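## Task

Push the key marked RETRY on the operator panel so that its lamp is on at the end, with no other lamp on apart from CALL's. It only counts if nothing is being held in place by the robot at the end. Afterwards release and bring the gripper away.

## Robot and tools

ROBOT. Two five-joint xArm-style arms, left_arm and right_arm, each ending in a two-finger gripper. Joint order in every row and every per-joint list: waist (joint1), shoulder (joint2), elbow (joint3), wrist pitch (joint4), wrist roll (joint5). The waist turns about a vertical axis (angle up = counterclockwise seen from above). Shoulder, elbow and wrist pitch all bend in one vertical plane through the waist axis, and wrist roll spins the gripper about its finger direction. So a hand can tilt toward or away from its own base but never sideways. Stated ranges (rad): waist -6.283 to 6.283, shoulder -2.059 to 2.094, elbow -3.927 to 0.192, wrist pitch -1.693 to 3.142, wrist roll -6.283 to 6.283.

FRAME. One shared scene frame: origin on the table top between the arms, +x out over the table, +z up, left_arm on the +y side (names do not match image sides). Bases: left_arm at (+0.050, +0.281, 0) m, quat_wxyz (+0.996, 0, 0, -0.091); right_arm at (-0.016, -0.374, 0) m, quat_wxyz (+0.997, 0, 0, +0.080). The reported hand point (end_effector_position) lies between the finger pads, roughly 2 cm short of the fingertips; fingers point along gripper +z and open along its y axis. Reported positions get less accurate at long reach.

THE TASK. The panel holds four keys in random order, each with its name printed next to it. Find the right label in the images, bring one gripper (closed fingers make a good probe) over that key and push gently until its lamp lights. A light push suffices and a wrong press is permanent, so aim carefully. The unused arm may be parked out of the way. Then back off so the robot is not touching anything.

ROW FORMAT. Every motion command is a row of 12 numbers in [-1, 1]: left_arm's 5 joint values then its opening, then right_arm's 5 joint values and opening. Always give all 12 even if one arm stays still. Joint values are offsets, not poses: 1.0 equals 2.036 rad. Opening is absolute: +1 fully open, -1 closed.

execute_actions(actions): a list of actions; each action is a table of up to 15 rows, each row one step of 1/30 s; a short table repeats its final row to fill 15 steps. Joint offsets in every row count from the angles at the start of that action (for the first action, the last reported angles), not from the previous row. An action whose joints would pass more than 0.010 rad beyond a stated limit is refused for both arms; a malformed action, or a failing first action, rejects the whole call. An empty list just returns state and images.

move(target, speed, blocking): target is one 12-number row; its joint offsets count from the Joint positions in the latest result that showed them. All joints travel proportionally, so the hand follows a curve; duration 0.5 to 10 s. speed is the peak rad/s of the joint with the farthest to go, 0.01 to 2, default 0.5. Moves do not avoid obstacles or the other arm. blocking=false returns after 0.5 s while motion continues; then use wait or stop before sending anything else. Faster motion and targets set deeper past a contact press harder, so approach a key slowly with only a small overshoot.

wait(seconds): 0 to 10 s, arms keep their last command. stop(): brakes a running move (needs room to brake). zoom_image(camera, region): enlarge a region [x0, y0, x1, y1] in pixels (max 504 by 504) of cam_head_left, cam_head_right, cam_high, cam_low, cam_left_wrist or cam_right_wrist; all are 504x504. read_manual(section): licence texts only. finished_scene(scene): ends the current scene by number; irreversible, and reports success. Replying without a tool call ends everything.

RESULTS. A state line per arm gives hand position (m), quat_wxyz and velocities. Joint positions and Joint velocities list the five joints (rad, rad/s) plus finger gap (m; 0.084 open). Joint targets shows what joints are currently driven toward. grip_measured is the opening on the command scale. Joint torques are total drive outputs with offsets and noise, not pure contact. A move adds a line: ending (done, off_target, moving, held, fault), limits=held or limits=none, and each arm's joint farthest from target. "joint sent to its limit" means a joint was clipped at its end; "joint command not followed" means a clearance check altered targets. MOTOR HOT appears from 65 °C; at 80 °C an OVER-TEMPERATURE FAULT brakes that arm.

MOTION LIMITS. Joint targets move at most 3.14 rad/s, stay within 0.623 rad of the measured angle each step, and are scaled back if they would shift the hand over 70 mm per step, so big changes need several actions.

AVOID. Hard contact: a joint torque reaching its load limit (waist and shoulder 43.5, elbow 26.1, wrist pitch and roll 17.4 N m) triggers a TORQUE FAULT that retracts, freezes the arm 10 s and drops the rest of the call. Never let the arms collide or push each other. Do not knock anything off the table. Avoid slams and heavy pushes on the panel; occasional brief tugs on held parts may occur.

Each tool is called after "Request:" by a JSON object that holds its "name" and its "arguments".

## Session

Request:
{"name": "execute_actions", "arguments": {"actions": []}}

Scene clock: 0.00 s.
left_arm: end_effector_position=(+0.3590, +0.6740, +0.3534) grip_measured=+1.00 end_effector_quat_wxyz=(-0.182, +0.719, +0.446, +0.502) end_effector_velocity=(-0.000, -0.000, +0.000) end_effector_angular_velocity=(+0.000, -0.001, +0.000) | right_arm: end_effector_position=(+0.3784, -0.3113, +0.2492) grip_measured=+1.00 end_effector_quat_wxyz=(+0.000, +0.997, +0.077, -0.001) end_effector_velocity=(-0.000, +0.000, -0.000) end_effector_angular_velocity=(-0.000, +0.001, +0.001)
Joint names: [waist, shoulder, elbow, wrist pitch, wrist roll]
Joint positions: left_arm=[ 1.086 -0.451 -0.446 -0.23  -0.207  0.084] | right_arm=[-0.003 -0.264 -0.928  1.194  0.003  0.084]
Joint velocities: left_arm=[ 0.    -0.001  0.    -0.    -0.001 -0.   ] | right_arm=[ 0.001  0.    -0.     0.001  0.    -0.   ]
Joint torques (N m, as the arm reports them, + toward a larger angle): no reading
Motor temperatures (°C, as the motors report them): left_arm=[23 30 22 28 30] | right_arm=[24 26 27 33 31]
Joint targets: left_arm=[1.086 -0.451 -0.446 -0.230 -0.207] | right_arm=[-0.003 -0.264 -0.928 1.194 0.003]

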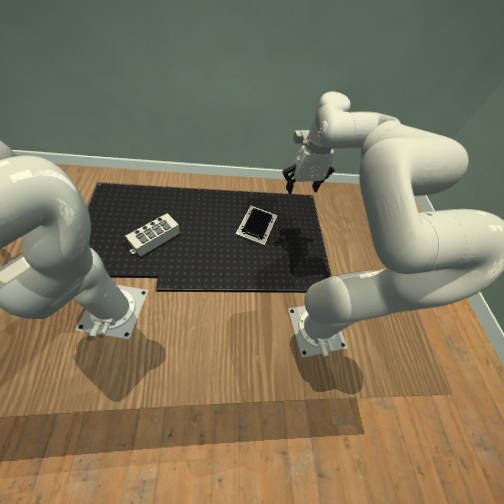

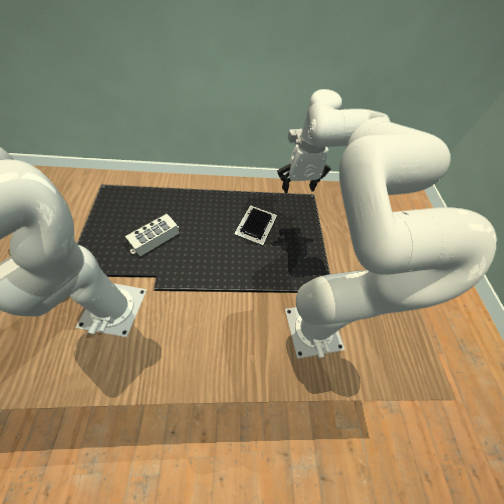

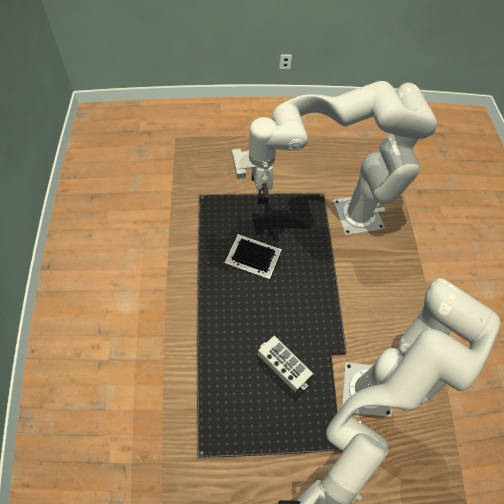

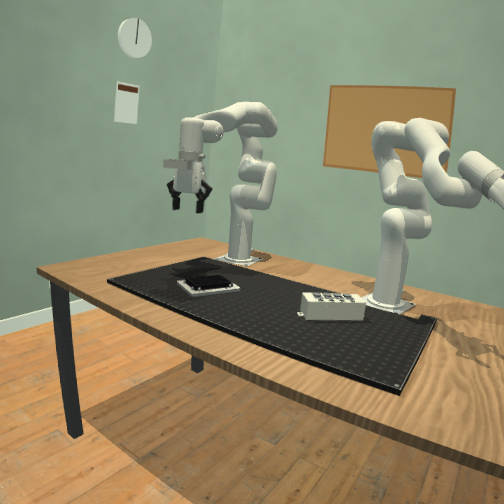

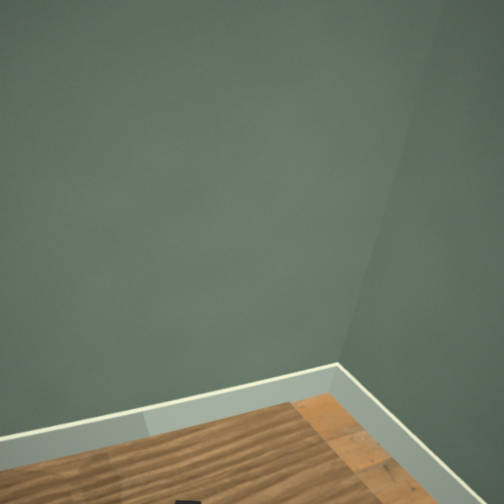

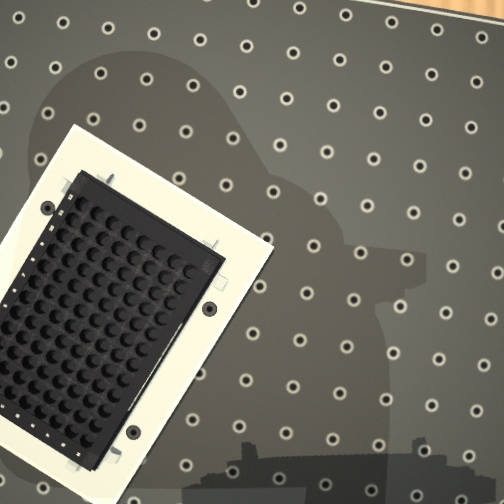

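Request:
{"name": "move", "arguments": {"target": [-0.592,0.092,-0.237,0.699,0.102,-1,0,0,0,0,0,1], "speed": 1.0}}

Request:
{"name": "zoom_image", "arguments": {"camera": "cam_high", "region": [240,320,330,410]}}

Scene clock: 5.33 s.
left_arm: end_effector_position=(+0.4319, +0.1628, +0.2491) grip_measured=-1.00 end_effector_quat_wxyz=(-0.000, +0.989, -0.150, -0.001) end_effector_velocity=(-0.000, -0.002, -0.000) end_effector_angular_velocity=(+0.001, +0.002, -0.005) | right_arm: end_effector_position=(+0.3784, -0.3113, +0.2492) grip_measured=+1.00 end_effector_quat_wxyz=(+0.000, +0.997, +0.077, -0.001) end_effector_velocity=(-0.000, -0.000, -0.000) end_effector_angular_velocity=(-0.000, +0.000, -0.000)
Joint names: [waist, shoulder, elbow, wrist pitch, wrist roll]
Joint positions: left_arm=[-0.119 -0.263 -0.928  1.193  0.001  0.   ] | right_arm=[-0.003 -0.264 -0.928  1.194  0.003  0.084]
Joint velocities: left_arm=[-0.004  0.002 -0.002  0.002  0.001  0.   ] | right_arm=[-0. -0.  0. -0. -0.  0.]
Joint torques (N m, as the arm reports them, + toward a larger angle): left_arm=[  1.2  -18.26 -20.34  -1.45  -0.08] | right_arm=[ -1.9  -11.96 -16.75  -0.88   0.81]
Motor temperatures (°C, as the motors report them): left_arm=[23 30 23 28 30] | right_arm=[24 26 27 33 31]
Joint targets: left_arm=[-0.120 -0.263 -0.928 1.193 0.001] | right_arm=[-0.003 -0.264 -0.928 1.194 0.003]
move: done; limits=none; left_arm: farthest joint: the elbow, 0.001 radians from its target (0.483 radians at the start); right_arm: farthest joint: the waist, 0.000 radians from its target (0.000 radians at the start)

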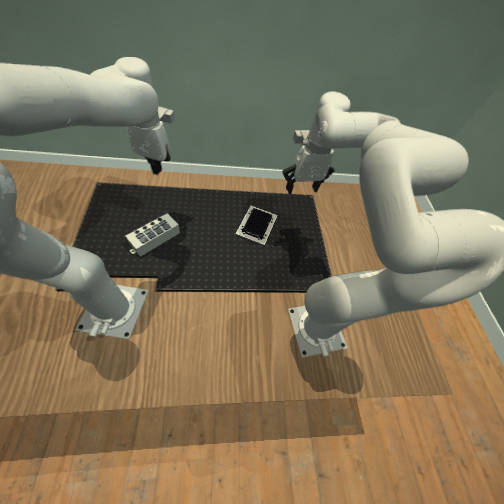

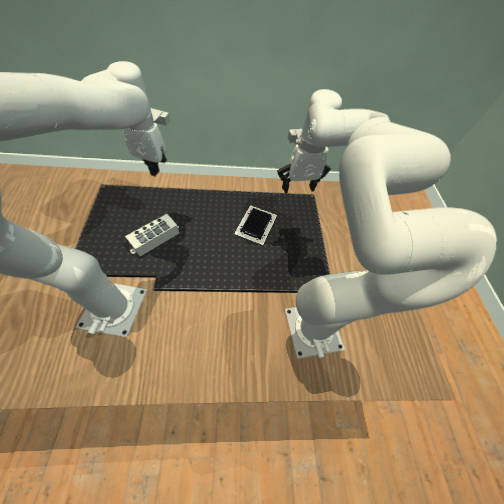

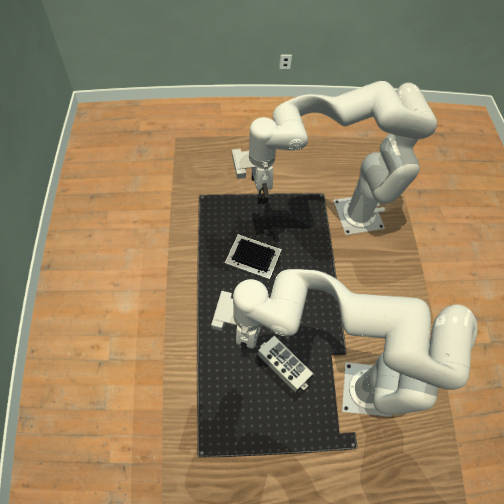

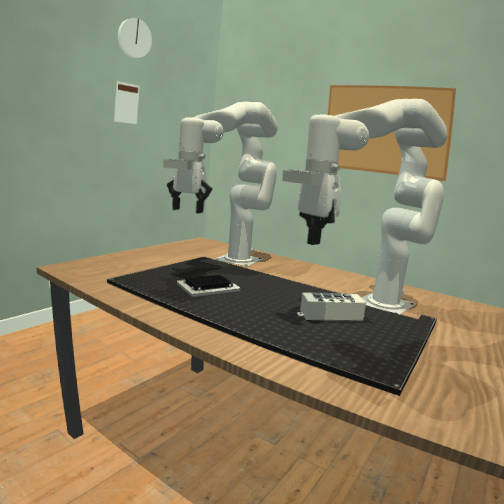

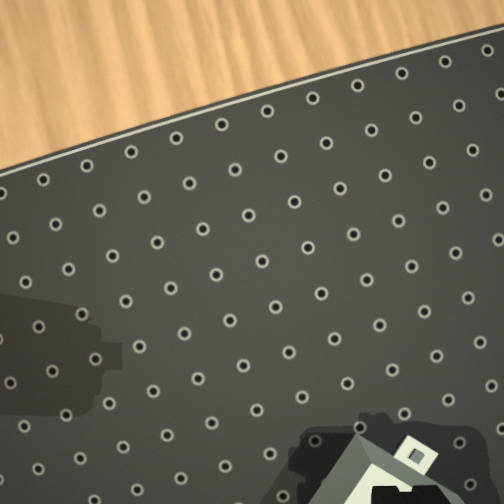

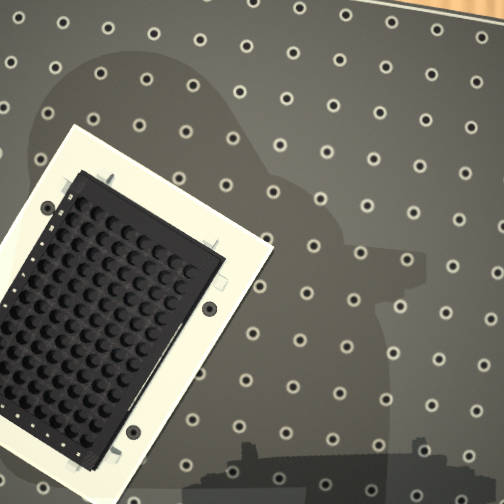

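Region (240, 320, 330, 410) of cam_high's 504x504 image, scaled by 5.600, with more detail than that image has.

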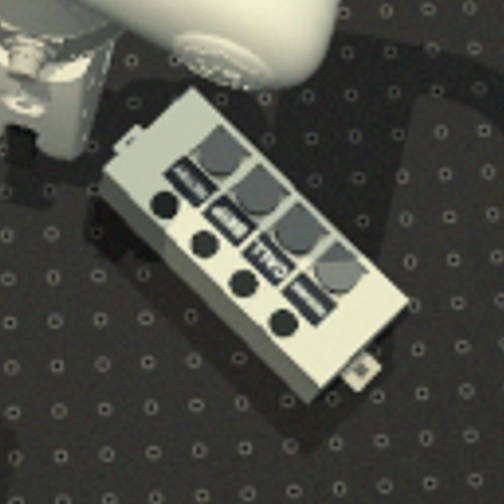

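Request:
{"name": "move", "arguments": {"target": [0.03,-0.17,0.12,0.05,0,-1,0,0,0,0,0,1], "speed": 1.0}}

Scene clock: 8.97 s.
left_arm: end_effector_position=(+0.3484, +0.2083, +0.2599) grip_measured=-1.00 end_effector_quat_wxyz=(-0.000, +0.993, -0.120, -0.001) end_effector_velocity=(-0.001, +0.000, -0.000) end_effector_angular_velocity=(+0.000, +0.000, -0.001) | right_arm: end_effector_position=(+0.3784, -0.3113, +0.2492) grip_measured=+1.00 end_effector_quat_wxyz=(+0.000, +0.997, +0.077, -0.001) end_effector_velocity=(-0.000, -0.000, -0.000) end_effector_angular_velocity=(-0.000, +0.000, -0.001)
Joint names: [waist, shoulder, elbow, wrist pitch, wrist roll]
Joint positions: left_arm=[-0.058 -0.609 -0.684  1.295  0.001  0.   ] | right_arm=[-0.003 -0.264 -0.928  1.194  0.003  0.084]
Joint velocities: left_arm=[ 0.001 -0.003  0.002  0.001  0.001  0.   ] | right_arm=[-0.     0.     0.    -0.     0.001 -0.   ]
Joint torques (N m, as the arm reports them, + toward a larger angle): left_arm=[  1.11 -10.58 -20.6   -1.43  -0.11] | right_arm=[ -2.23 -11.33 -17.01  -0.93   1.11]
Motor temperatures (°C, as the motors report them): left_arm=[23 30 23 28 30] | right_arm=[24 26 28 33 31]
Joint targets: left_arm=[-0.058 -0.610 -0.684 1.295 0.001] | right_arm=[-0.003 -0.264 -0.928 1.194 0.003]
move: done; limits=none; left_arm: farthest joint: the waist, 0.000 radians from its target (0.062 radians at the start); right_arm: farthest joint: the waist, 0.000 radians from its target (0.000 radians at the start)

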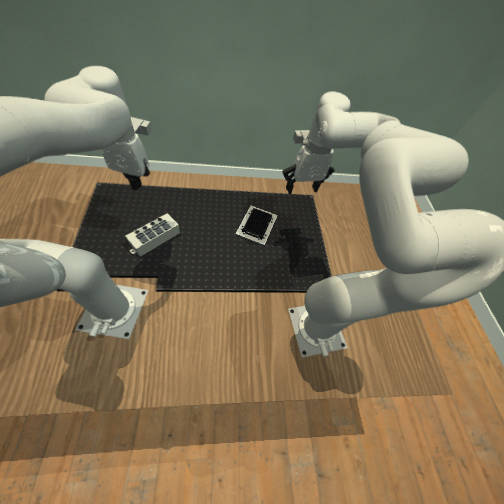

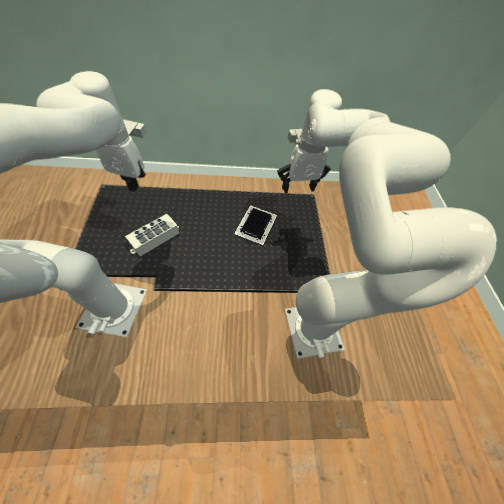

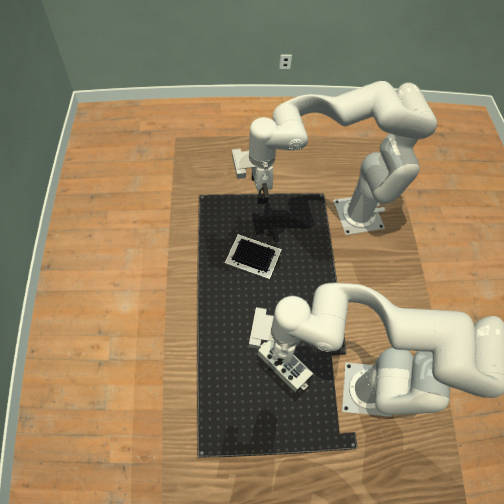

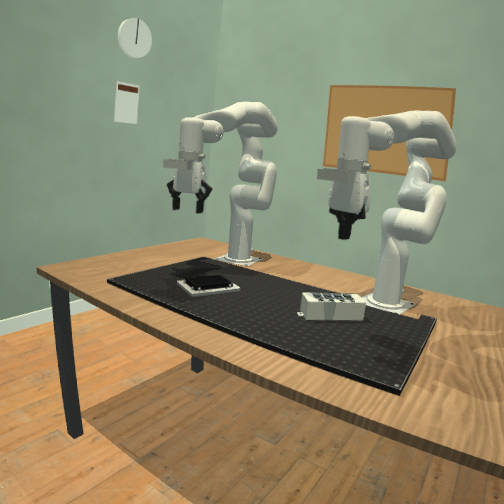

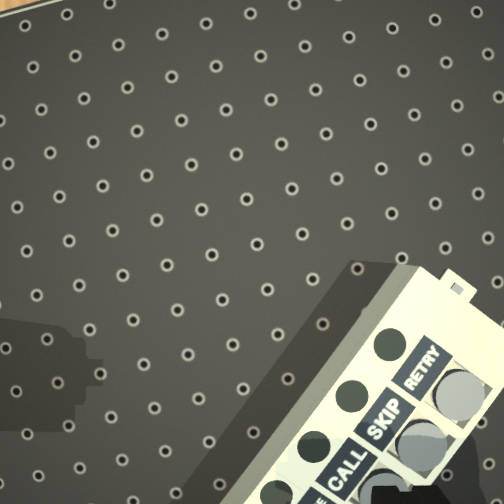

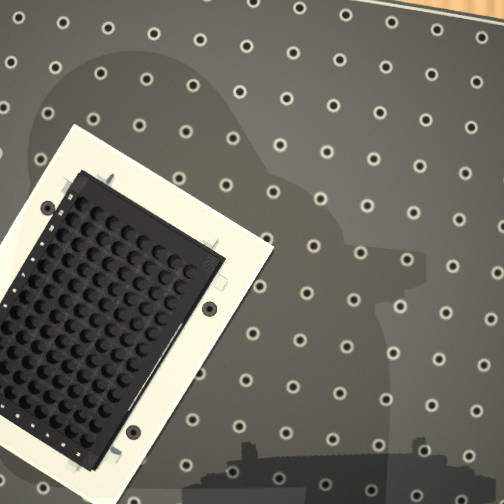

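Request:
{"name": "move", "arguments": {"target": [-0.107,0.06,0.02,-0.08,0,-1,0,0,0,0,0,1]}}

Scene clock: 13.37 s.
left_arm: end_effector_position=(+0.3484, +0.1345, +0.2160) grip_measured=-1.00 end_effector_quat_wxyz=(-0.000, +0.974, -0.227, -0.001) end_effector_velocity=(-0.001, -0.001, -0.002) end_effector_angular_velocity=(+0.002, +0.004, -0.003) | right_arm: end_effector_position=(+0.3784, -0.3113, +0.2492) grip_measured=+1.00 end_effector_quat_wxyz=(+0.000, +0.997, +0.077, -0.001) end_effector_velocity=(+0.001, -0.000, +0.001) end_effector_angular_velocity=(+0.000, -0.002, -0.000)
Joint names: [waist, shoulder, elbow, wrist pitch, wrist roll]
Joint positions: left_arm=[-0.275 -0.487 -0.643  1.132  0.001  0.   ] | right_arm=[-0.003 -0.264 -0.928  1.194  0.003  0.084]
Joint velocities: left_arm=[-0.003  0.004  0.003 -0.002 -0.     0.   ] | right_arm=[-0.001 -0.    -0.001 -0.    -0.001 -0.   ]
Joint torques (N m, as the arm reports them, + toward a larger angle): left_arm=[  1.25 -13.04 -20.29  -1.36  -0.15] | right_arm=[ -1.84 -11.56 -16.82  -1.     0.98]
Motor temperatures (°C, as the motors report them): left_arm=[23 30 24 28 30] | right_arm=[24 26 28 33 31]
Joint targets: left_arm=[-0.276 -0.487 -0.643 1.132 0.001] | right_arm=[-0.003 -0.264 -0.928 1.194 0.003]
move: done; limits=none; left_arm: farthest joint: the waist, 0.001 radians from its target (0.218 radians at the start); right_arm: farthest joint: the waist, 0.000 radians from its target (0.000 radians at the start)

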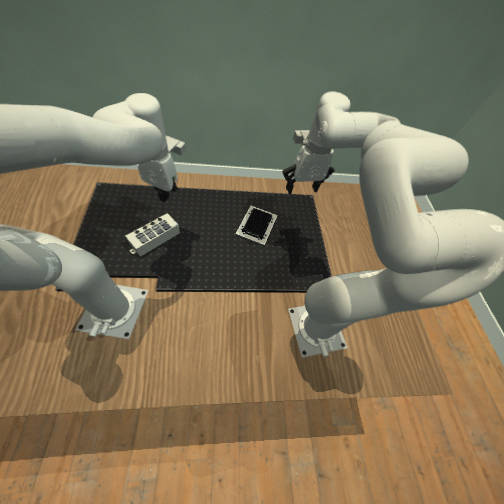

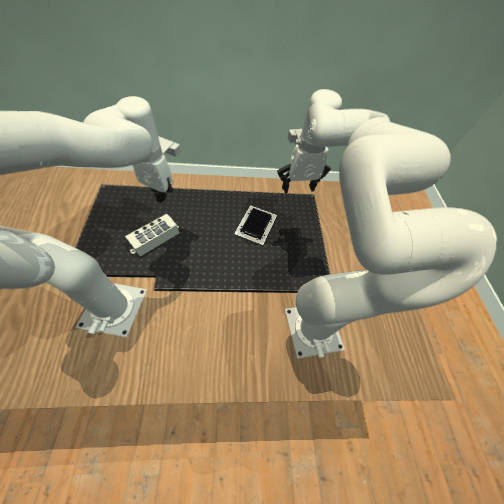

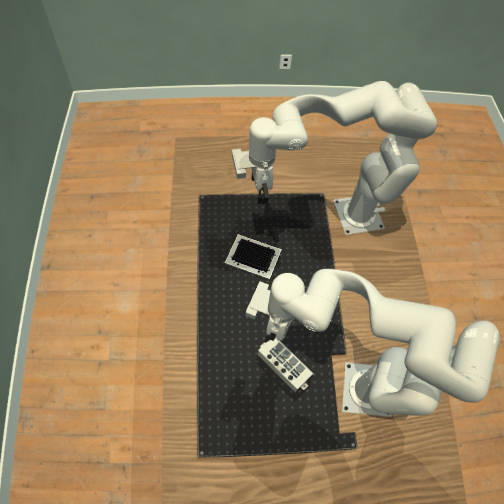

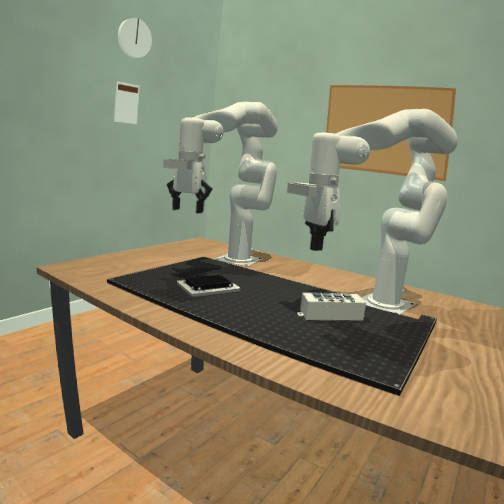

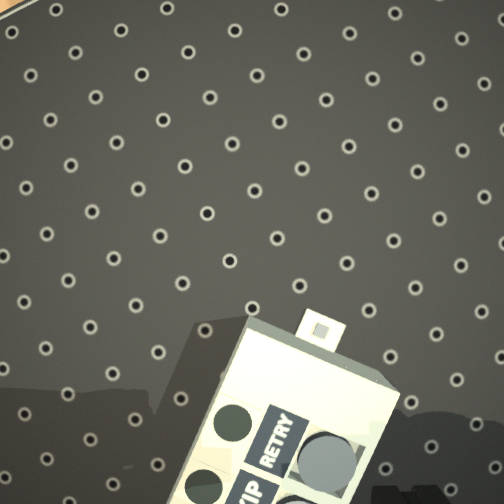

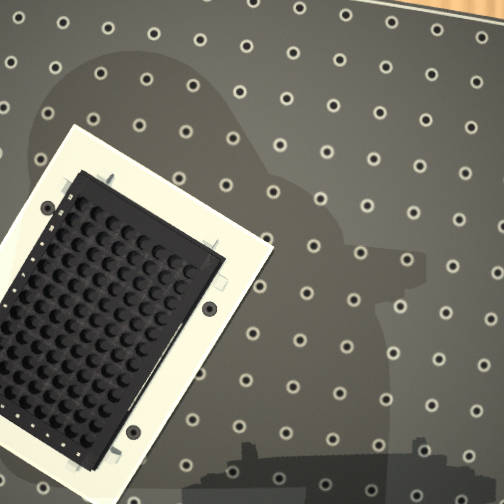

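Request:
{"name": "move", "arguments": {"target": [0,0.039,0.14,-0.179,0,-1,0,0,0,0,0,1]}}

Scene clock: 20.67 s.
left_arm: end_effector_position=(+0.3240, +0.1464, +0.1050) grip_measured=-1.00 end_effector_quat_wxyz=(-0.000, +0.974, -0.227, -0.000) end_effector_velocity=(-0.002, +0.001, -0.002) end_effector_angular_velocity=(+0.002, +0.004, -0.001) | right_arm: end_effector_position=(+0.3784, -0.3113, +0.2492) grip_measured=+1.00 end_effector_quat_wxyz=(+0.000, +0.997, +0.077, -0.001) end_effector_velocity=(+0.000, -0.001, +0.000) end_effector_angular_velocity=(+0.000, -0.000, -0.000)
Joint names: [waist, shoulder, elbow, wrist pitch, wrist roll]
Joint positions: left_arm=[-0.275 -0.408 -0.359  0.768  0.001  0.   ] | right_arm=[-0.003 -0.264 -0.928  1.194  0.003  0.084]
Joint velocities: left_arm=[-0.     0.001  0.004 -0.001  0.001  0.   ] | right_arm=[-0.001  0.    -0.     0.    -0.001 -0.   ]
Joint torques (N m, as the arm reports them, + toward a larger angle): left_arm=[  1.31 -12.3  -17.78  -1.33   0.01] | right_arm=[ -1.39 -10.76 -16.83  -0.88   1.05]
Motor temperatures (°C, as the motors report them): left_arm=[23 30 24 28 30] | right_arm=[24 26 29 33 31]
Joint targets: left_arm=[-0.275 -0.408 -0.358 0.767 0.001] | right_arm=[-0.003 -0.264 -0.928 1.194 0.003]
move: done; limits=none; left_arm: farthest joint: the elbow, 0.001 radians from its target (0.285 radians at the start); right_arm: farthest joint: the waist, 0.000 radians from its target (0.000 radians at the start)

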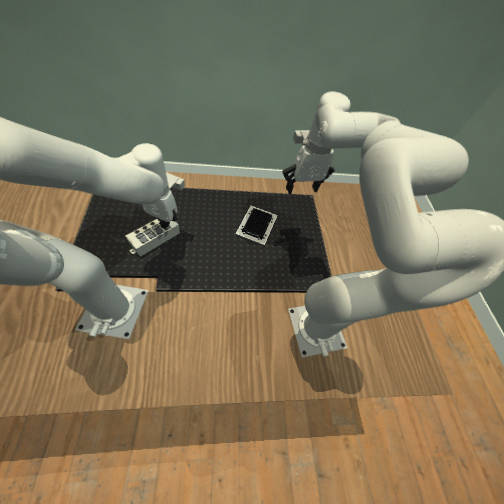

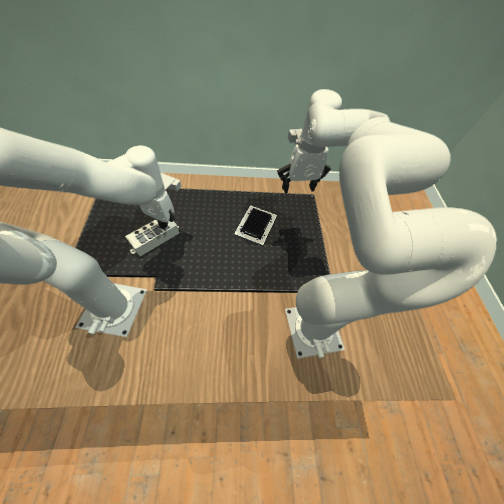

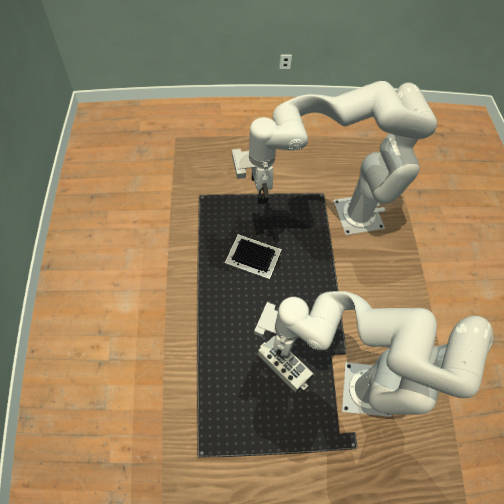

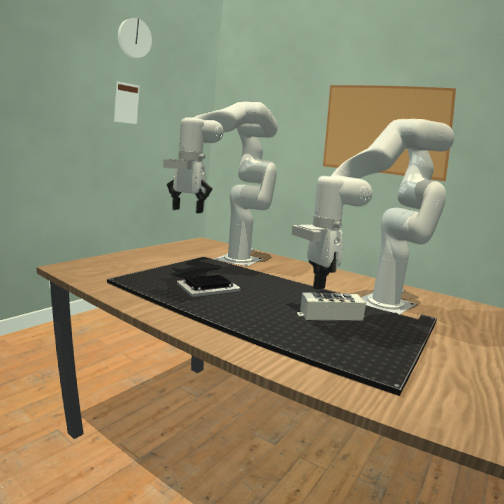

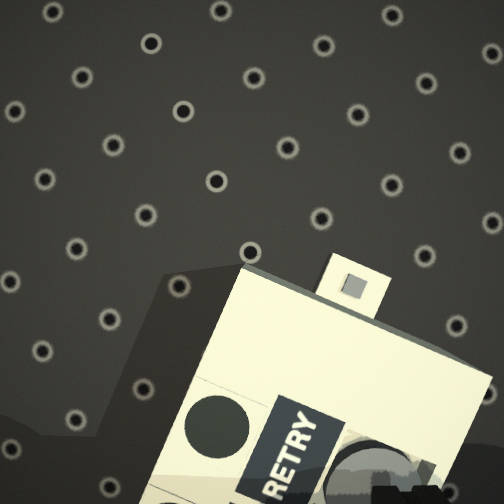

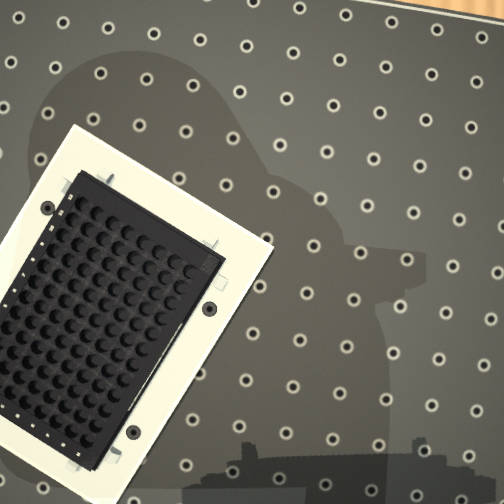

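Request:
{"name": "move", "arguments": {"target": [0,0.04,0.019,-0.059,0,-1,0,0,0,0,0,1], "speed": 0.15}}

Scene clock: 23.73 s.
left_arm: end_effector_position=(+0.3321, +0.1425, +0.0848) grip_measured=-1.00 end_effector_quat_wxyz=(+0.003, +0.974, -0.227, +0.013) end_effector_velocity=(-0.000, -0.000, +0.000) end_effector_angular_velocity=(+0.001, +0.001, -0.001) | right_arm: end_effector_position=(+0.3784, -0.3113, +0.2492) grip_measured=+1.00 end_effector_quat_wxyz=(+0.000, +0.997, +0.077, -0.001) end_effector_velocity=(-0.000, +0.000, +0.000) end_effector_angular_velocity=(-0.000, +0.000, +0.002)
Joint names: [waist, shoulder, elbow, wrist pitch, wrist roll]
Joint positions: left_arm=[-0.275 -0.333 -0.341  0.647  0.001  0.   ] | right_arm=[-0.003 -0.264 -0.928  1.194  0.003  0.084]
Joint velocities: left_arm=[-0.     0.001 -0.002  0.002  0.001  0.   ] | right_arm=[ 0.001  0.    -0.     0.    -0.001  0.   ]
Joint torques (N m, as the arm reports them, + toward a larger angle): left_arm=[ 1.22 14.26 10.93  0.18 -0.12] | right_arm=[ -1.78 -11.41 -16.78  -1.24   0.92]
Motor temperatures (°C, as the motors report them): left_arm=[23 30 24 28 30] | right_arm=[24 26 29 33 31]
Joint targets: left_arm=[-0.275 -0.327 -0.320 0.647 0.001] | right_arm=[-0.003 -0.264 -0.928 1.194 0.003]
move: off_target (left_arm); limits=none; left_arm: farthest joint: the elbow, 0.020 radians from its target (0.038 radians at the start); right_arm: farthest joint: the waist, 0.000 radians from its target (0.000 radians at the start)

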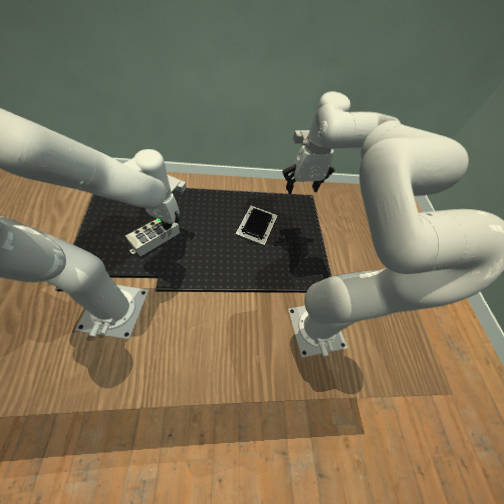

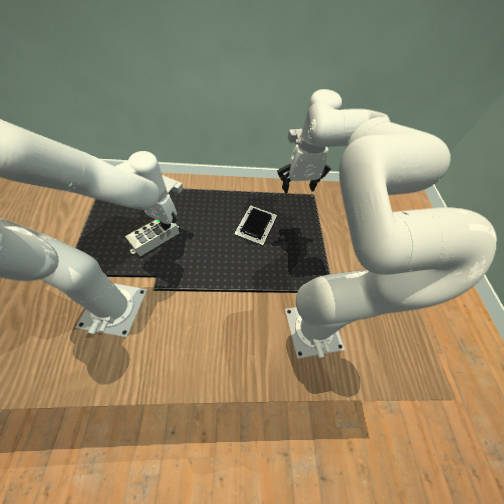

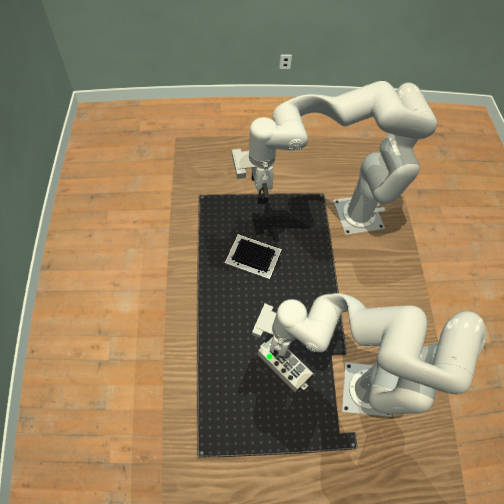

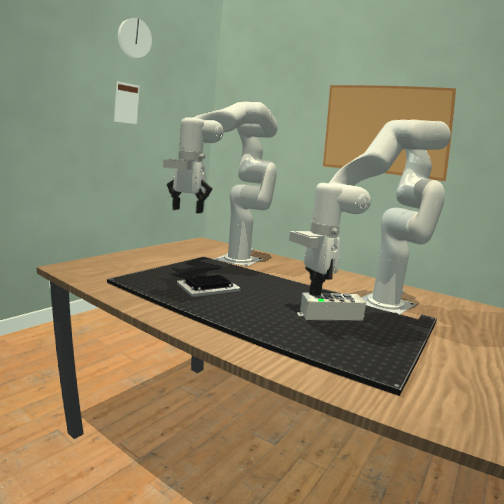

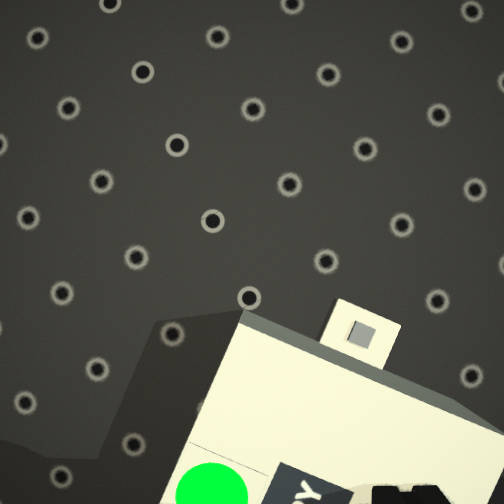

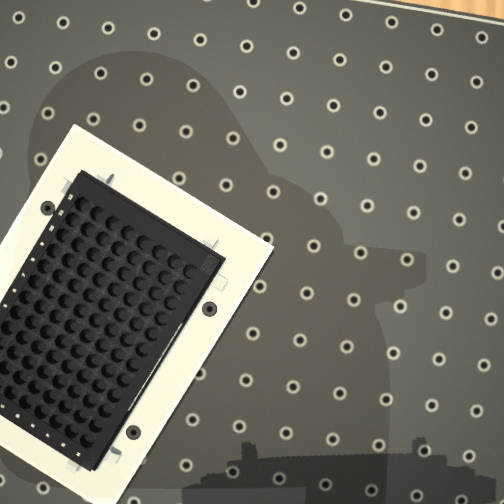

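Request:
{"name": "move", "arguments": {"target": [0,-0.06,-0.1,0.16,0,-1,0,0,0,0,0,1]}}

Request:
{"name": "finished_scene", "arguments": {"scene": 1}}

Scene clock: 27.17 s.
left_arm: end_effector_position=(+0.3510, +0.1332, +0.1765) grip_measured=-1.00 end_effector_quat_wxyz=(+0.003, +0.974, -0.227, +0.013) end_effector_velocity=(+0.002, -0.001, +0.002) end_effector_angular_velocity=(-0.002, -0.005, -0.000) | right_arm: end_effector_position=(+0.3784, -0.3113, +0.2492) grip_measured=+1.00 end_effector_quat_wxyz=(+0.000, +0.997, +0.077, -0.001) end_effector_velocity=(+0.000, -0.000, +0.000) end_effector_angular_velocity=(+0.000, -0.000, -0.001)
Joint names: [waist, shoulder, elbow, wrist pitch, wrist roll]
Joint positions: left_arm=[-0.275 -0.455 -0.544  0.973  0.001  0.   ] | right_arm=[-0.003 -0.264 -0.928  1.194  0.003  0.084]
Joint velocities: left_arm=[-0.    -0.001 -0.004  0.     0.     0.   ] | right_arm=[-0.     0.     0.    -0.001  0.001 -0.   ]
Joint torques (N m, as the arm reports them, + toward a larger angle): left_arm=[  1.38 -13.05 -19.67  -1.5   -0.1 ] | right_arm=[ -1.75 -11.13 -16.89  -0.86   1.01]
Motor temperatures (°C, as the motors report them): left_arm=[23 30 24 28 30] | right_arm=[24 26 29 33 31]
Joint targets: left_arm=[-0.275 -0.456 -0.544 0.973 0.001] | right_arm=[-0.003 -0.264 -0.928 1.194 0.003]
move: done; limits=none; left_arm: farthest joint: the elbow, 0.001 radians from its target (0.204 radians at the start); right_arm: farthest joint: the waist, 0.000 radians from its target (0.000 radians at the start)

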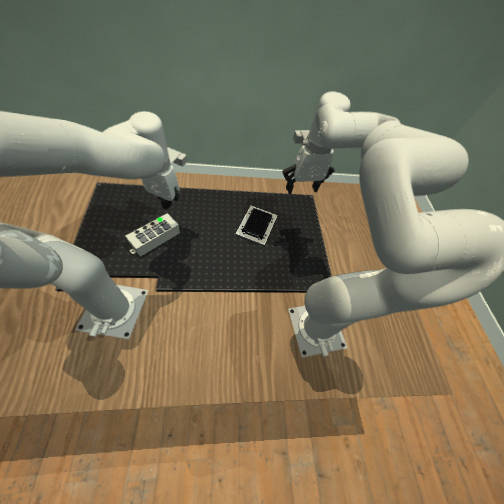

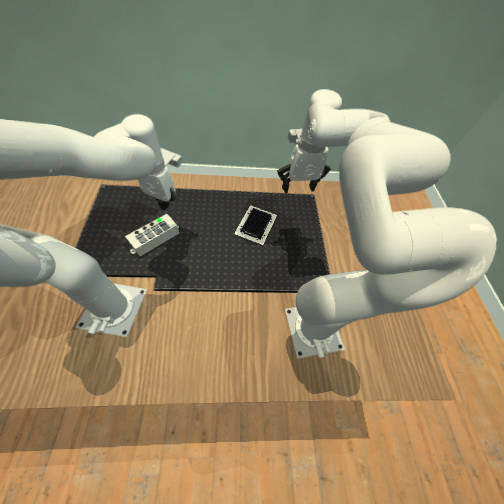

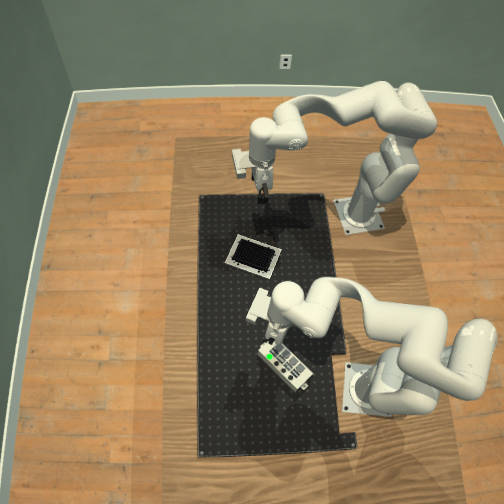

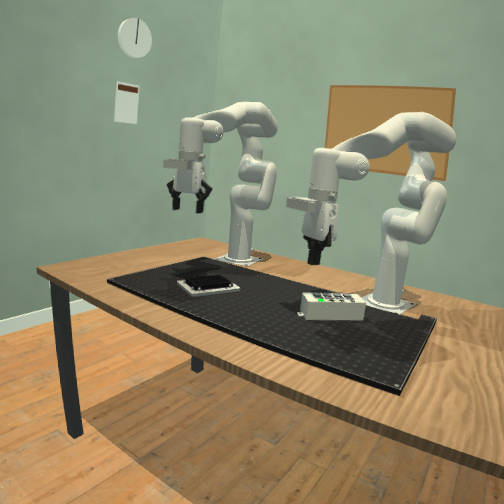

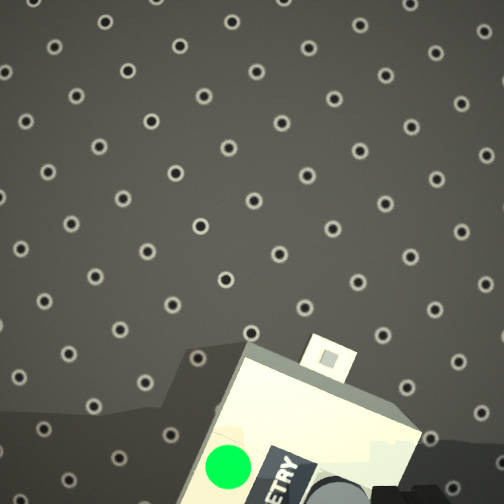

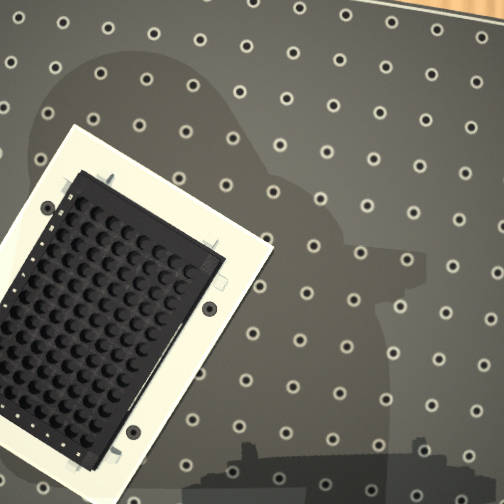

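The scene is finished: the task was done.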